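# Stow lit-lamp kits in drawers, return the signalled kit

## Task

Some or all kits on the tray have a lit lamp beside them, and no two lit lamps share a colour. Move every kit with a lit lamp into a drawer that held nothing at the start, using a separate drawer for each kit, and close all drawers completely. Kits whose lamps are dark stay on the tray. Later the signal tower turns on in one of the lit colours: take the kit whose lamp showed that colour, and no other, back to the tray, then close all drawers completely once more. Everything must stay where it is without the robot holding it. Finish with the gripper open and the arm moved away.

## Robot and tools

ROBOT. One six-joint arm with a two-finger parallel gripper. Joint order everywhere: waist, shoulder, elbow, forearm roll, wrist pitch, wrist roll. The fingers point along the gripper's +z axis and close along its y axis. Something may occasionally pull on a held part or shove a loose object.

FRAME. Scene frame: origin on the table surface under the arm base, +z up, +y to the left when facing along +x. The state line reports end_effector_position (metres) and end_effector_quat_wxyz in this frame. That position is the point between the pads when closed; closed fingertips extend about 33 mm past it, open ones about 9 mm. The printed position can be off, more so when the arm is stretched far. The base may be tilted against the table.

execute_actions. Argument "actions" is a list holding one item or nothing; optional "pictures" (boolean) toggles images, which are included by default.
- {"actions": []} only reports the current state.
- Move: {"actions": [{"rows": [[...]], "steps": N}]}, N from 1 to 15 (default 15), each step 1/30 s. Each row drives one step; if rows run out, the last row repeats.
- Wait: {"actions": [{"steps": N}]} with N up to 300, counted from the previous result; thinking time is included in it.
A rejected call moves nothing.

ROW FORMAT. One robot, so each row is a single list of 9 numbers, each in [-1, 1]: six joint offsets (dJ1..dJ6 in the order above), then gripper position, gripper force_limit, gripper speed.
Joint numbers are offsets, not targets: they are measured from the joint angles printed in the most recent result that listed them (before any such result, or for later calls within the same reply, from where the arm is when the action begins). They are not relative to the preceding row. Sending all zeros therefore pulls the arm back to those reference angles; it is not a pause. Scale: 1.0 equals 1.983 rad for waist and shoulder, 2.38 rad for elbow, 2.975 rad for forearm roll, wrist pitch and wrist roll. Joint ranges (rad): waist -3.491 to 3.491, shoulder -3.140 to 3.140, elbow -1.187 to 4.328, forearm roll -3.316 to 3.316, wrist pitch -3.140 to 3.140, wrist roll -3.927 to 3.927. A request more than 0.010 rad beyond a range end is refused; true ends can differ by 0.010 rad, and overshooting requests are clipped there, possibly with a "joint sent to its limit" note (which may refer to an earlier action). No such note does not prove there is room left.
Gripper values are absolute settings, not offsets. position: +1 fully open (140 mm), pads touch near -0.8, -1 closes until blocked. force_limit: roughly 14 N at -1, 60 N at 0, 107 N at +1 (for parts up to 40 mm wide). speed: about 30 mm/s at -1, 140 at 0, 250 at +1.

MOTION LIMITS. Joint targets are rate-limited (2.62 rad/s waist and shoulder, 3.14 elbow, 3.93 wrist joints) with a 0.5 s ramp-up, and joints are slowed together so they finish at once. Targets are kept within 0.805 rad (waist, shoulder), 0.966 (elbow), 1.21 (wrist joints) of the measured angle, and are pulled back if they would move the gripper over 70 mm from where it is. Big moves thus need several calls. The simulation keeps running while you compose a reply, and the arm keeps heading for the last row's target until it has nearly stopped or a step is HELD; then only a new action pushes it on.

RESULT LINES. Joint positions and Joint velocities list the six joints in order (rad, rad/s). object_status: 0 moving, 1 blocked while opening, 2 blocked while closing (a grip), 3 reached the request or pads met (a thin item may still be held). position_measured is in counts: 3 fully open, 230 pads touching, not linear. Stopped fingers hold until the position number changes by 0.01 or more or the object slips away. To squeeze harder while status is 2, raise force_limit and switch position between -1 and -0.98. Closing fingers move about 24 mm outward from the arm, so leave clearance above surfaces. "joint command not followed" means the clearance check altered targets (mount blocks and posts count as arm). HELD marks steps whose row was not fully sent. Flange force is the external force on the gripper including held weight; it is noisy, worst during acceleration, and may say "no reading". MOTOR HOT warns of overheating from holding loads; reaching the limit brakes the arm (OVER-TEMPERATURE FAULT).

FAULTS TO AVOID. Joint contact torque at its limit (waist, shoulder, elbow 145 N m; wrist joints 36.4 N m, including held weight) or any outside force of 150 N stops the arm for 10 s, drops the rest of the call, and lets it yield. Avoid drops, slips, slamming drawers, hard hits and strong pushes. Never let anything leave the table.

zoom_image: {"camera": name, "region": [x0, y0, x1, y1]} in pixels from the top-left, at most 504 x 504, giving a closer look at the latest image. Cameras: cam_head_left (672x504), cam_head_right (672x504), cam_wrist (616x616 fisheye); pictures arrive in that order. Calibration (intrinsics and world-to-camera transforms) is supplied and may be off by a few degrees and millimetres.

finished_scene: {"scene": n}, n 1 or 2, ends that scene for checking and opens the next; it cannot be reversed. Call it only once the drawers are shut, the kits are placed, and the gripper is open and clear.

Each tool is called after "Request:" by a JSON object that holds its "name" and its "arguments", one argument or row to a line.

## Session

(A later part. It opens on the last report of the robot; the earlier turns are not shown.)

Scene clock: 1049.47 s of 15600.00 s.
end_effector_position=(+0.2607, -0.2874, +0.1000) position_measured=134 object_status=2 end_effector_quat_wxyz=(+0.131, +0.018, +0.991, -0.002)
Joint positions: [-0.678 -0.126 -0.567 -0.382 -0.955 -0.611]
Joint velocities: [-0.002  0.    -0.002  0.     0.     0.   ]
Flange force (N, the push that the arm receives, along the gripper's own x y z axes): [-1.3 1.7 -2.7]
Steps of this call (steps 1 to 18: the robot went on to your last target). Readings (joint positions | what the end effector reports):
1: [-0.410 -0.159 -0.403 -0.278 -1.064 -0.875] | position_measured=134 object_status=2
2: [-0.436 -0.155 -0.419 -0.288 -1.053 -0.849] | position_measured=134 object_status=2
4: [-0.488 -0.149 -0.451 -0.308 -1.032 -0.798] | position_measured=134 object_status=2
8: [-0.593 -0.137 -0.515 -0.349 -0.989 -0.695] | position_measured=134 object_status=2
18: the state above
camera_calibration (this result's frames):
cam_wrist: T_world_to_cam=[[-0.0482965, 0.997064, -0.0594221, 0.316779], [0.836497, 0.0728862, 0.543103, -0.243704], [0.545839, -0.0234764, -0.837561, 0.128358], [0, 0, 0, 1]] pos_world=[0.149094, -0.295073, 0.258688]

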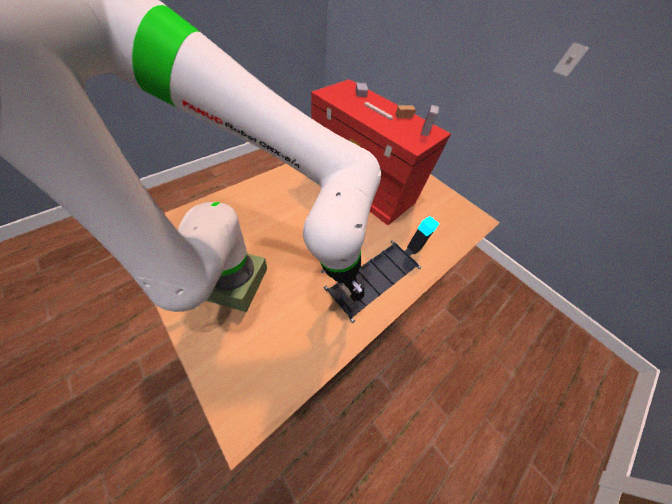

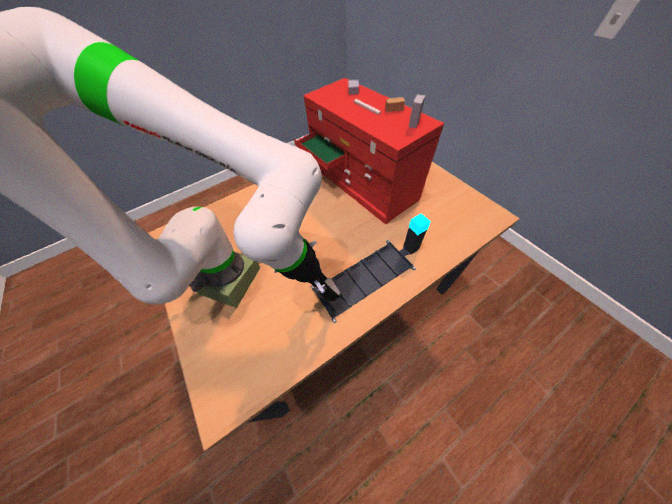

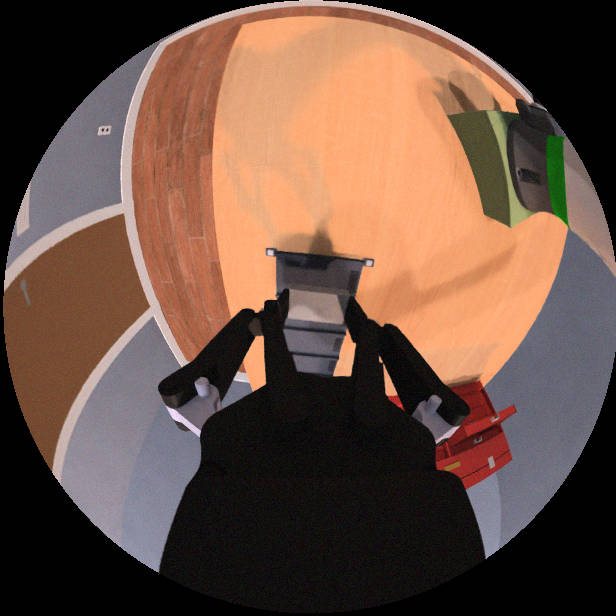

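Request:
{"name": "zoom_image", "arguments": {
  "camera": "cam_wrist",
  "region": [260, 240, 380, 360]
}}

Region (260, 240, 380, 360) of cam_wrist's 616x616 image, scaled by 4.200, with more detail than that image has.

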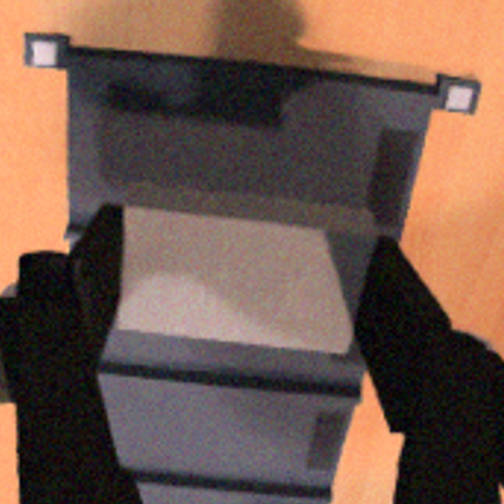

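Request:
{"name": "execute_actions", "arguments": {
  "actions": [
    {"rows":[[0.0077,0.0543,-0.0222,-0.0171,0.0512,0.0229,-1,0.3,-0.3]],"steps":13}
  ],
  "pictures": false
}}

Request:
{"name": "execute_actions", "arguments": {
  "actions": [
    {"rows":[[0.0003,0.002,-0.0007,-0.0006,0.0018,0.0009,-1,0.3,-0.3]],"steps":7}
  ],
  "pictures": false
}}

Request:
{"name": "execute_actions", "arguments": {
  "actions": [
    {"rows":[[0.0002,0.0012,-0.0004,-0.0004,0.0011,0.0005,-1,0.3,-0.3]],"steps":7}
  ]
}}

Scene clock: 1059.37 s of 15600.00 s.
end_effector_position=(+0.2611, -0.2875, +0.0419) position_measured=134 object_status=2 end_effector_quat_wxyz=(+0.131, +0.018, +0.991, -0.002)
Joint positions: [-0.663 -0.019 -0.62  -0.433 -0.803 -0.542]
Joint velocities: [-0.001  0.003 -0.001 -0.002  0.001  0.001]
Flange force (N, the push that the arm receives, along the gripper's own x y z axes): [-1.4 3.0 -2.7]
Steps of this call (steps 1 to 15: the robot went on to your last target; steps 16 to 90: nothing new was sent; then 6.47 s passed at rest; steps 91 to 103: all 13 steps of this action). Readings (joint positions | what the end effector reports):
91: [-0.678 -0.126 -0.568 -0.382 -0.954 -0.610] | position_measured=134 object_status=2
92: [-0.678 -0.123 -0.569 -0.384 -0.950 -0.608] | position_measured=134 object_status=2
94: [-0.675 -0.099 -0.581 -0.395 -0.916 -0.593] | position_measured=134 object_status=2
98: [-0.664 -0.028 -0.616 -0.429 -0.816 -0.548] | position_measured=134 object_status=2
103: the state above

Scene clock: 1059.60 s of 15600.00 s.
end_effector_position=(+0.2609, -0.2875, +0.0400) position_measured=134 object_status=2 end_effector_quat_wxyz=(+0.131, +0.018, +0.991, -0.002)
Joint positions: [-0.662 -0.015 -0.622 -0.435 -0.797 -0.54 ]
Joint velocities: [ 0.     0.001 -0.002 -0.001  0.003  0.001]
Flange force (N, the push that the arm receives, along the gripper's own x y z axes): [-2.1 0.8 -1.2]
Steps of this call (steps 1 to 7: all 7 steps of this action). Readings (joint positions | what the end effector reports):
1: [-0.663 -0.018 -0.620 -0.433 -0.802 -0.542] | position_measured=134 object_status=2
2: [-0.663 -0.017 -0.621 -0.434 -0.800 -0.541] | position_measured=134 object_status=2
4: [-0.662 -0.015 -0.622 -0.435 -0.798 -0.540] | position_measured=134 object_status=2
7: the state above

Scene clock: 1059.83 s of 15600.00 s.
end_effector_position=(+0.2609, -0.2875, +0.0388) position_measured=134 object_status=2 end_effector_quat_wxyz=(+0.131, +0.018, +0.991, -0.002)
Joint positions: [-0.662 -0.013 -0.623 -0.436 -0.794 -0.538]
Joint velocities: [ 0.     0.001  0.    -0.001  0.001  0.001]
Flange force (N, the push that the arm receives, along the gripper's own x y z axes): [-1.7 2.0 -2.4]
Steps of this call (steps 1 to 7: all 7 steps of this action). Readings (joint positions | what the end effector reports):
1: [-0.662 -0.015 -0.622 -0.435 -0.797 -0.540] | position_measured=134 object_status=2
2: [-0.662 -0.014 -0.622 -0.435 -0.796 -0.539] | position_measured=134 object_status=2
4: [-0.662 -0.013 -0.623 -0.436 -0.795 -0.539] | position_measured=134 object_status=2
7: the state above
camera_calibration (this result's frames):
cam_wrist: T_world_to_cam=[[-0.0496296, 0.996982, -0.0596936, 0.313581], [0.836422, 0.0741515, 0.543046, -0.210206], [0.545834, -0.0229779, -0.837578, 0.0771099], [0, 0, 0, 1]] pos_world=[0.149294, -0.295276, 0.197456]

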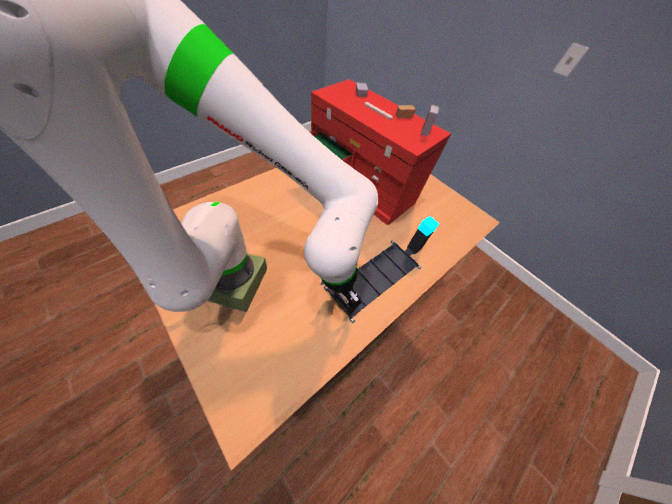

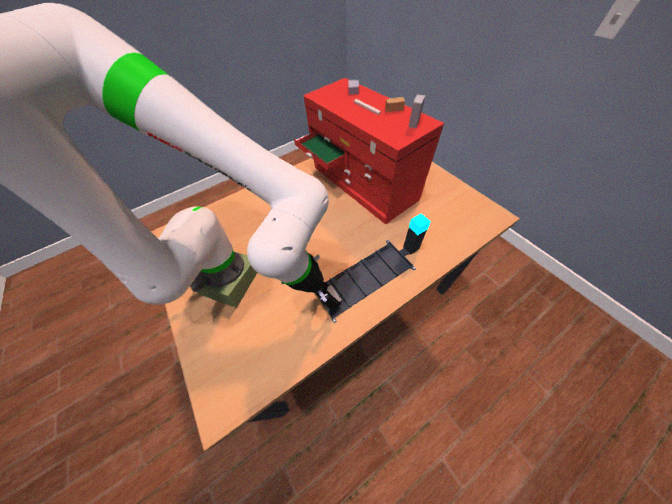

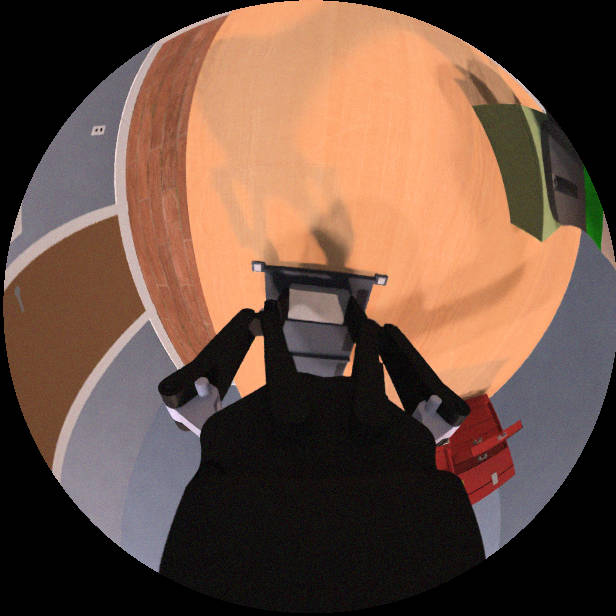

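Request:
{"name": "execute_actions", "arguments": {
  "actions": [
    {"rows":[[0.0002,0.0012,-0.0004,-0.0004,0.0011,0.0005,-1,0.3,-0.3]],"steps":7}
  ],
  "pictures": false
}}

Request:
{"name": "execute_actions", "arguments": {
  "actions": [
    {"rows":[[0,0,0,0,0,0,0.2,0.3,-0.3]],"steps":8}
  ],
  "pictures": false
}}

Request:
{"name": "execute_actions", "arguments": {
  "actions": [
    {"rows":[[-0.0084,-0.0593,0.0239,0.0187,-0.0554,-0.0251,0.2,0.3,-0.3],[-0.0084,-0.0593,0.0239,0.0187,-0.0554,-0.0251,0.2,0.3,-0.3],[-0.0084,-0.0593,0.0239,0.0187,-0.0554,-0.0251,0.2,0.3,-0.3],[-0.0084,-0.0593,0.0239,0.0187,-0.0554,-0.0251,0.2,0.3,-0.3],[-0.0084,-0.0593,0.0239,0.0187,-0.0554,-0.0251,0.2,0.3,-0.3],[-0.0084,-0.0593,0.0239,0.0187,-0.0554,-0.0251,0.2,0.3,-0.3],[-0.0084,-0.0593,0.0239,0.0187,-0.0554,-0.0251,0.2,0.3,-0.3],[0.6362,-0.2468,-0.095,0.2813,-0.0872,-0.4919,-0.25,0.3,-0.3]],"steps":15}
  ],
  "pictures": false
}}

Request:
{"name": "execute_actions", "arguments": {
  "actions": [
    {"steps":32}
  ],
  "pictures": false
}}

Request:
{"name": "execute_actions", "arguments": {
  "actions": [
    {"rows":[[0.2567,0.063,0.0328,0.0775,0.0848,-0.2803,-0.25,0.3,-0.3]],"steps":15}
  ],
  "pictures": false
}}

Request:
{"name": "execute_actions", "arguments": {
  "actions": [
    {"steps":20}
  ]
}}

Scene clock: 1070.47 s of 15600.00 s.
end_effector_position=(+0.2609, -0.2875, +0.0376) position_measured=134 object_status=2 end_effector_quat_wxyz=(+0.131, +0.018, +0.991, -0.002)
Joint positions: [-0.662 -0.01  -0.624 -0.437 -0.791 -0.537]
Joint velocities: [-0.001  0.001  0.    -0.001  0.001 -0.   ]
Flange force (N, the push that the arm receives, along the gripper's own x y z axes): [-2.1 1.4 -1.6]
Steps of this call (steps 1 to 15: the robot went on to your last target; steps 16 to 90: nothing new was sent; then 7.40 s passed at rest; steps 91 to 97: all 7 steps of this action). Readings (joint positions | what the end effector reports):
91: [-0.662 -0.012 -0.623 -0.436 -0.794 -0.538] | position_measured=134 object_status=2
92: [-0.662 -0.012 -0.623 -0.436 -0.793 -0.538] | position_measured=134 object_status=2
94: [-0.662 -0.010 -0.623 -0.437 -0.791 -0.537] | position_measured=134 object_status=2
97: the state above

Scene clock: 1070.73 s of 15600.00 s.
end_effector_position=(+0.2609, -0.2875, +0.0376) position_measured=104 object_status=0 end_effector_quat_wxyz=(+0.131, +0.018, +0.991, -0.002)
Joint positions: [-0.662 -0.01  -0.624 -0.437 -0.791 -0.537]
Joint velocities: [-0.     0.     0.001 -0.001  0.001  0.   ]
Flange force (N, the push that the arm receives, along the gripper's own x y z axes): [-2.8 0.6 -2.8]
Steps of this call (steps 1 to 8: all 8 steps of this action). Readings (joint positions | what the end effector reports):
1: [-0.662 -0.010 -0.624 -0.437 -0.791 -0.537] | position_measured=134 object_status=0
2: [-0.662 -0.010 -0.624 -0.437 -0.791 -0.537] | position_measured=134 object_status=0
4: [-0.662 -0.010 -0.624 -0.437 -0.791 -0.537] | position_measured=119 object_status=0
8: the state above

Scene clock: 1071.23 s of 15600.00 s.
end_effector_position=(+0.2549, -0.2776, +0.1343) position_measured=142 object_status=0 end_effector_quat_wxyz=(+0.096, +0.029, +0.994, -0.038)
Joint positions: [-0.544 -0.26  -0.612 -0.212 -0.995 -0.867]
Joint velocities: [ 1.156 -0.742 -0.378  1.269 -0.166 -1.965]
Flange force (N, the push that the arm receives, along the gripper's own x y z axes): [8.2 -3.3 -14.3]
Steps of this call (steps 1 to 15: all 15 steps of this action). Readings (joint positions | what the end effector reports):
1: [-0.662 -0.010 -0.624 -0.437 -0.791 -0.537] | position_measured=104 object_status=0
2: [-0.662 -0.013 -0.623 -0.436 -0.796 -0.539] | position_measured=104 object_status=0
4: [-0.665 -0.037 -0.611 -0.424 -0.829 -0.554] | position_measured=104 object_status=0
8: [-0.676 -0.115 -0.573 -0.387 -0.937 -0.604] | position_measured=104 object_status=0
15: the state above

Scene clock: 1072.30 s of 15600.00 s.
end_effector_position=(+0.3806, -0.0751, +0.1560) position_measured=160 object_status=3 end_effector_quat_wxyz=(+0.098, -0.114, +0.976, -0.158)
Joint positions: [ 0.6  -0.5  -0.85  0.4  -1.05 -2.  ]
Joint velocities: [ 0.001 -0.     0.     0.    -0.    -0.001]
Flange force (N, the push that the arm receives, along the gripper's own x y z axes): [1.1 2.8 -4.7]
Steps of this call (steps 1 to 32: the robot went on to your last target). Readings (joint positions | what the end effector reports):
1: [-0.502 -0.284 -0.625 -0.166 -1.000 -0.938] | position_measured=147 object_status=0
2: [-0.454 -0.307 -0.641 -0.116 -1.005 -1.018] | position_measured=153 object_status=0
4: [-0.341 -0.345 -0.676 -0.021 -1.014 -1.188] | position_measured=160 object_status=0
8: [-0.133 -0.396 -0.730 0.113 -1.026 -1.439] | position_measured=160 object_status=0
32: the state above

Scene clock: 1072.80 s of 15600.00 s.
end_effector_position=(+0.4542, +0.0681, +0.1740) position_measured=160 object_status=3 end_effector_quat_wxyz=(+0.203, -0.074, +0.972, -0.091)
Joint positions: [ 0.873 -0.432 -0.807  0.523 -0.914 -2.448]
Joint velocities: [ 0.646  0.156  0.096  0.29   0.314 -1.05 ]
Flange force (N, the push that the arm receives, along the gripper's own x y z axes): [-2.3 -1.4 -4.1]
Steps of this call (steps 1 to 15: all 15 steps of this action). Readings (joint positions | what the end effector reports):
1: [0.600 -0.500 -0.850 0.400 -1.050 -2.001] | position_measured=160 object_status=3
2: [0.603 -0.499 -0.849 0.401 -1.049 -2.006] | position_measured=160 object_status=3
4: [0.625 -0.492 -0.844 0.411 -1.036 -2.041] | position_measured=160 object_status=3
8: [0.716 -0.470 -0.830 0.452 -0.991 -2.191] | position_measured=160 object_status=3
15: the state above

Scene clock: 1073.47 s of 15600.00 s.
end_effector_position=(+0.4665, +0.2207, +0.1927) position_measured=160 object_status=3 end_effector_quat_wxyz=(+0.259, -0.044, +0.965, +0.012)
Joint positions: [ 1.109 -0.375 -0.772  0.63  -0.798 -2.834]
Joint velocities: [ 0.002  0.     0.001  0.002  0.    -0.   ]
Flange force (N, the push that the arm receives, along the gripper's own x y z axes): [0.7 2.3 -5.7]
Steps of this call (steps 1 to 20: the robot went on to your last target). Readings (joint positions | what the end effector reports):
1: [0.895 -0.427 -0.804 0.533 -0.903 -2.483] | position_measured=160 object_status=3
2: [0.917 -0.421 -0.800 0.543 -0.893 -2.519] | position_measured=160 object_status=3
4: [0.959 -0.411 -0.794 0.562 -0.872 -2.589] | position_measured=160 object_status=3
8: [1.044 -0.391 -0.781 0.601 -0.830 -2.727] | position_measured=160 object_status=3
20: the state above
camera_calibration (this result's frames):
cam_wrist: T_world_to_cam=[[-0.157455, 0.984273, -0.0800942, -0.116624], [0.652034, 0.164533, 0.740122, -0.47534], [0.74166, 0.0643121, -0.667686, -0.0378279], [0, 0, 0, 1]] pos_world=[0.31963, 0.195432, 0.317211]

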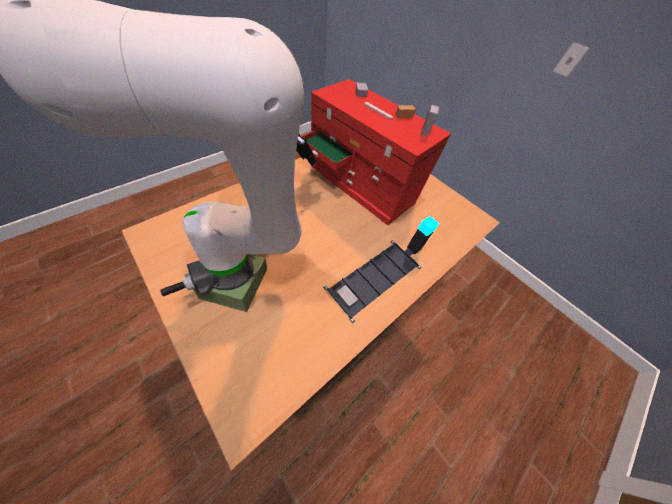

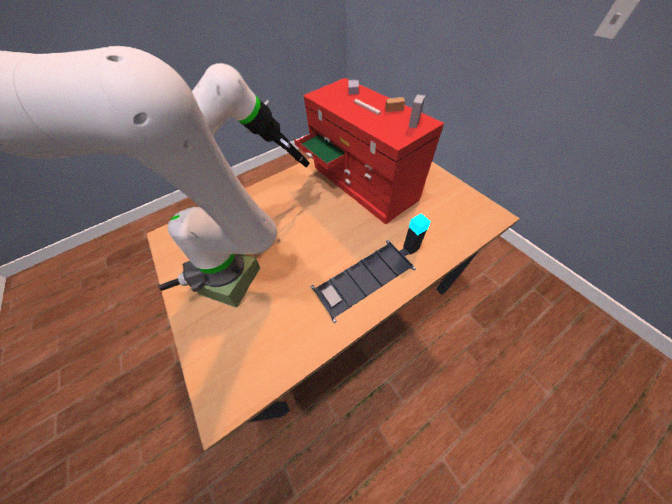

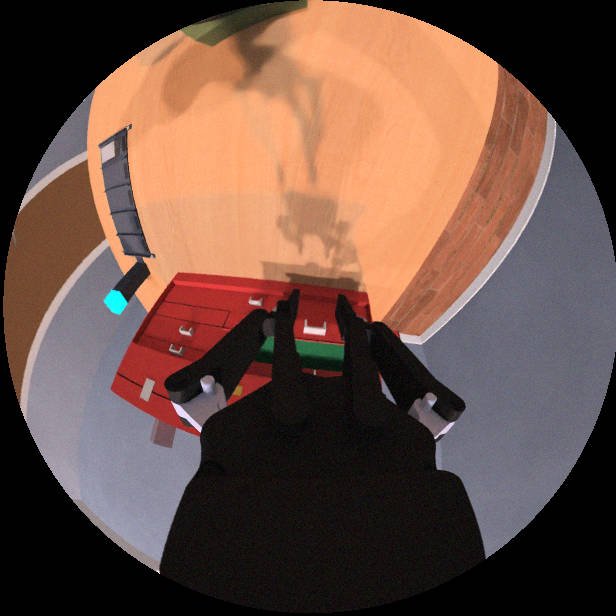

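Request:
{"name": "execute_actions", "arguments": {
  "actions": [
    {"rows":[[-0.0279,0.0298,0.0207,-0.005,0.0128,0.0174,-0.25,0.1,-0.3]],"steps":11}
  ],
  "pictures": false
}}

Request:
{"name": "execute_actions", "arguments": {
  "actions": [
    {"rows":[[0,0,0,0,0,0,-1,0.1,-0.3]],"steps":11}
  ],
  "pictures": false
}}

Request:
{"name": "execute_actions", "arguments": {
  "actions": [
    {"rows":[[-0.0285,0.0326,0.0247,-0.0067,0.0116,0.0194,-1,0.1,-0.3],[-0.0285,0.0326,0.0247,-0.0067,0.0116,0.0194,-1,0.1,-0.3],[-0.0285,0.0326,0.0247,-0.0067,0.0116,0.0194,-1,0.1,-0.3],[-0.0285,0.0326,0.0247,-0.0067,0.0116,0.0194,-1,0.1,-0.3],[-0.0285,0.0326,0.0247,-0.0067,0.0116,0.0194,-1,0.1,-0.3],[-0.0524,0.063,0.0497,-0.0139,0.02,0.0374,-1,0.1,-0.3]],"steps":15}
  ],
  "pictures": false
}}

Request:
{"name": "execute_actions", "arguments": {
  "actions": [
    {"rows":[[-0.0211,0.0299,0.0262,-0.0081,0.006,0.0178,-1,0.1,-0.3],[-0.0211,0.0299,0.0262,-0.0081,0.006,0.0178,-1,0.1,-0.3],[-0.0211,0.0299,0.0262,-0.0081,0.006,0.0178,-1,0.1,-0.3],[-0.0211,0.0299,0.0262,-0.0081,0.006,0.0178,-1,0.1,-0.3],[-0.0211,0.0299,0.0262,-0.0081,0.006,0.0178,-1,0.1,-0.3],[-0.0357,0.0535,0.0482,-0.0152,0.0088,0.0318,-1,0.1,-0.3],[-0.0357,0.0535,0.0482,-0.0152,0.0088,0.0318,-1,0.1,-0.3],[-0.0357,0.0535,0.0482,-0.0152,0.0088,0.0318,-1,0.1,-0.3],[-0.0357,0.0535,0.0482,-0.0152,0.0088,0.0318,-1,0.1,-0.3],[-0.0357,0.0535,0.0482,-0.0152,0.0088,0.0318,-1,0.1,-0.3],[-0.0357,0.0535,0.0482,-0.0152,0.0088,0.0318,-1,0.1,-0.3],[-0.0369,0.0555,0.05,-0.0158,0.009,0.033,-1,0.1,-0.3],[-0.0381,0.0574,0.0519,-0.0164,0.0093,0.0341,-1,0.1,-0.3],[-0.0393,0.0594,0.0537,-0.017,0.0095,0.0353,-1,0.1,-0.3]],"steps":15}
  ],
  "pictures": false
}}

Request:
{"name": "execute_actions", "arguments": {
  "actions": [
    {"steps":7}
  ],
  "pictures": false
}}

Request:
{"name": "execute_actions", "arguments": {
  "actions": [
    {"rows":[[0,0,0,0,0,0,-0.25,0.1,-0.3],[0,0,0,0,0,0,-0.25,0.1,-0.3],[0,0,0,0,0,0,-0.25,0.1,-0.3],[0,0,0,0,0,0,-0.25,0.1,-0.3],[0,0,0,0,0,0,-0.25,0.1,-0.3],[0,0,0,0,0,0,-0.25,0.1,-0.3],[0.0393,-0.0594,-0.0537,0.017,-0.0095,-0.0353,-0.25,0.1,-0.3],[0.0393,-0.0594,-0.0537,0.017,-0.0095,-0.0353,-0.25,0.1,-0.3],[0.0393,-0.0594,-0.0537,0.017,-0.0095,-0.0353,-0.25,0.1,-0.3],[0.0393,-0.0594,-0.0537,0.017,-0.0095,-0.0353,-0.25,0.1,-0.3],[0.0393,-0.0594,-0.0537,0.017,-0.0095,-0.0353,-0.25,0.1,-0.3],[0.12,-0.152,-0.124,0.036,-0.0423,-0.09,-0.25,0.1,-0.3]],"steps":15}
  ],
  "pictures": false
}}

Request:
{"name": "execute_actions", "arguments": {
  "actions": [
    {"steps":15}
  ]
}}

Scene clock: 1090.67 s of 15600.00 s.
end_effector_position=(+0.4893, +0.2235, +0.1927) position_measured=160 object_status=3 end_effector_quat_wxyz=(+0.259, -0.045, +0.965, +0.012)
Joint positions: [ 1.054 -0.316 -0.722  0.615 -0.76  -2.782]
Joint velocities: [-0.003  0.003  0.001 -0.001  0.001  0.002]
Flange force (N, the push that the arm receives, along the gripper's own x y z axes): [1.7 2.4 -2.7]
Steps of this call (steps 1 to 15: the robot went on to your last target; steps 16 to 90: nothing new was sent; then 13.83 s passed at rest; steps 91 to 101: all 11 steps of this action). Readings (joint positions | what the end effector reports):
91: [1.109 -0.374 -0.771 0.630 -0.798 -2.834] | position_measured=160 object_status=3
92: [1.106 -0.371 -0.769 0.630 -0.796 -2.831] | position_measured=160 object_status=3
94: [1.084 -0.348 -0.749 0.624 -0.781 -2.811] | position_measured=160 object_status=3
98: [1.054 -0.316 -0.723 0.616 -0.761 -2.783] | position_measured=160 object_status=3
101: the state above

Scene clock: 1091.03 s of 15600.00 s.
end_effector_position=(+0.4893, +0.2235, +0.1927) position_measured=194 object_status=0 end_effector_quat_wxyz=(+0.259, -0.045, +0.965, +0.012)
Joint positions: [ 1.054 -0.316 -0.722  0.615 -0.76  -2.782]
Joint velocities: [ 0. -0.  0.  0.  0.  0.]
Flange force (N, the push that the arm receives, along the gripper's own x y z axes): [-4.1 -1.7 -9.3]
Steps of this call (steps 1 to 11: all 11 steps of this action). Readings (joint positions | what the end effector reports):
1: [1.054 -0.316 -0.722 0.615 -0.760 -2.782] | position_measured=160 object_status=0
2: [1.054 -0.316 -0.722 0.615 -0.760 -2.782] | position_measured=163 object_status=0
4: [1.054 -0.316 -0.722 0.615 -0.760 -2.782] | position_measured=175 object_status=0
8: [1.054 -0.316 -0.722 0.615 -0.760 -2.782] | position_measured=194 object_status=0
11: the state above

Scene clock: 1091.53 s of 15600.00 s.
end_effector_position=(+0.5407, +0.2276, +0.1932) position_measured=194 object_status=2 end_effector_quat_wxyz=(+0.259, -0.045, +0.965, +0.012)
Joint positions: [ 0.95  -0.191 -0.604  0.574 -0.701 -2.671]
Joint velocities: [-0.002  0.004  0.004  0.001  0.002  0.003]
Flange force (N, the push that the arm receives, along the gripper's own x y z axes): [-2.9 -2.4 1.1]
Steps of this call (steps 1 to 15: all 15 steps of this action). Readings (joint positions | what the end effector reports):
1: [1.054 -0.316 -0.722 0.615 -0.760 -2.782] | position_measured=194 object_status=0
2: [1.051 -0.313 -0.720 0.615 -0.759 -2.780] | position_measured=194 object_status=0
4: [1.032 -0.291 -0.700 0.608 -0.747 -2.760] | position_measured=194 object_status=2
8: [0.982 -0.232 -0.645 0.589 -0.718 -2.708] | position_measured=194 object_status=2
15: the state above

Scene clock: 1092.03 s of 15600.00 s.
end_effector_position=(+0.5884, +0.2314, +0.1931) position_measured=194 object_status=2 end_effector_quat_wxyz=(+0.259, -0.044, +0.965, +0.012)
Joint positions: [ 0.875 -0.078 -0.482  0.526 -0.673 -2.57 ]
Joint velocities: [-0.056  0.091  0.103 -0.038  0.017  0.079]
Flange force (N, the push that the arm receives, along the gripper's own x y z axes): [3.1 -2.4 0.4]
Steps of this call (steps 1 to 15: all 15 steps of this action). Readings (joint positions | what the end effector reports):
1: [0.950 -0.191 -0.604 0.574 -0.701 -2.671] | position_measured=194 object_status=2
2: [0.947 -0.187 -0.600 0.572 -0.700 -2.668] | position_measured=194 object_status=2
4: [0.931 -0.164 -0.576 0.563 -0.693 -2.647] | position_measured=194 object_status=2
8: [0.897 -0.114 -0.523 0.542 -0.680 -2.603] | position_measured=194 object_status=2
15: the state above

Scene clock: 1092.27 s of 15600.00 s.
end_effector_position=(+0.5904, +0.2315, +0.1930) position_measured=194 object_status=2 end_effector_quat_wxyz=(+0.259, -0.045, +0.965, +0.012)
Joint positions: [ 0.872 -0.073 -0.477  0.524 -0.672 -2.566]
Joint velocities: [-0.001  0.001  0.001  0.     0.     0.001]
Flange force (N, the push that the arm receives, along the gripper's own x y z axes): [4.8 1.4 -13.0]
Steps of this call (steps 1 to 7: the robot went on to your last target). Readings (joint positions | what the end effector reports):
1: [0.873 -0.076 -0.479 0.525 -0.673 -2.568] | position_measured=194 object_status=2
2: [0.873 -0.074 -0.478 0.524 -0.673 -2.567] | position_measured=194 object_status=2
4: [0.872 -0.074 -0.477 0.524 -0.673 -2.566] | position_measured=194 object_status=2
7: the state above

Scene clock: 1092.77 s of 15600.00 s.
end_effector_position=(+0.5254, +0.2307, +0.1957) position_measured=160 object_status=3 end_effector_quat_wxyz=(+0.259, -0.045, +0.965, +0.015)
Joint positions: [ 0.984 -0.227 -0.633  0.583 -0.718 -2.703]
Joint velocities: [ 0.767 -0.88  -0.827  0.286 -0.413 -0.775]
Flange force (N, the push that the arm receives, along the gripper's own x y z axes): [-4.3 1.8 -3.2]
Steps of this call (steps 1 to 15: all 15 steps of this action). Readings (joint positions | what the end effector reports):
1: [0.872 -0.073 -0.477 0.524 -0.672 -2.566] | position_measured=194 object_status=0
2: [0.872 -0.073 -0.477 0.524 -0.672 -2.566] | position_measured=194 object_status=0
4: [0.872 -0.073 -0.477 0.524 -0.672 -2.566] | position_measured=179 object_status=0
8: [0.874 -0.076 -0.480 0.524 -0.673 -2.569] | position_measured=160 object_status=0
15: the state above

Scene clock: 1093.27 s of 15600.00 s.
end_effector_position=(+0.4663, +0.2211, +0.1928) position_measured=160 object_status=3 end_effector_quat_wxyz=(+0.259, -0.045, +0.965, +0.012)
Joint positions: [ 1.11  -0.375 -0.772  0.631 -0.798 -2.834]
Joint velocities: [ 0.002  0.    -0.     0.001  0.    -0.   ]
Flange force (N, the push that the arm receives, along the gripper's own x y z axes): [-0.1 0.9 -3.7]
Steps of this call (steps 1 to 15: the robot went on to your last target). Readings (joint positions | what the end effector reports):
1: [1.010 -0.257 -0.662 0.592 -0.734 -2.730] | position_measured=160 object_status=3
2: [1.035 -0.286 -0.689 0.602 -0.750 -2.756] | position_measured=160 object_status=3
4: [1.076 -0.335 -0.734 0.618 -0.777 -2.798] | position_measured=160 object_status=3
8: [1.109 -0.374 -0.771 0.630 -0.798 -2.833] | position_measured=160 object_status=3
15: the state above
camera_calibration (this result's frames):
cam_wrist: T_world_to_cam=[[-0.158712, 0.984049, -0.0803633, -0.116413], [0.651723, 0.165559, 0.740167, -0.475408], [0.741666, 0.0650989, -0.667603, -0.0378862], [0, 0, 0, 1]] pos_world=[0.319457, 0.19573, 0.317233]

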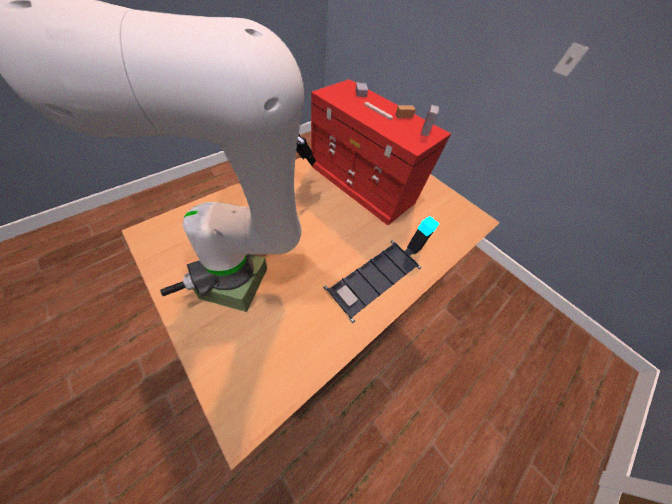

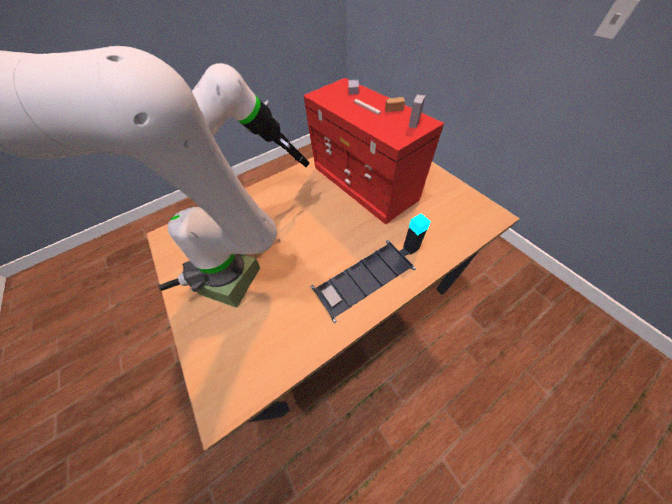

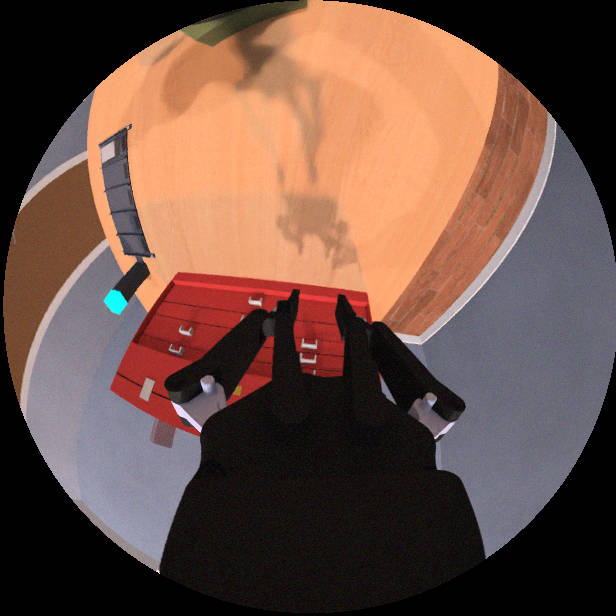

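Request:
{"name": "finished_scene", "arguments": {
  "scene": 1
}}

The scene is finished: the task was done.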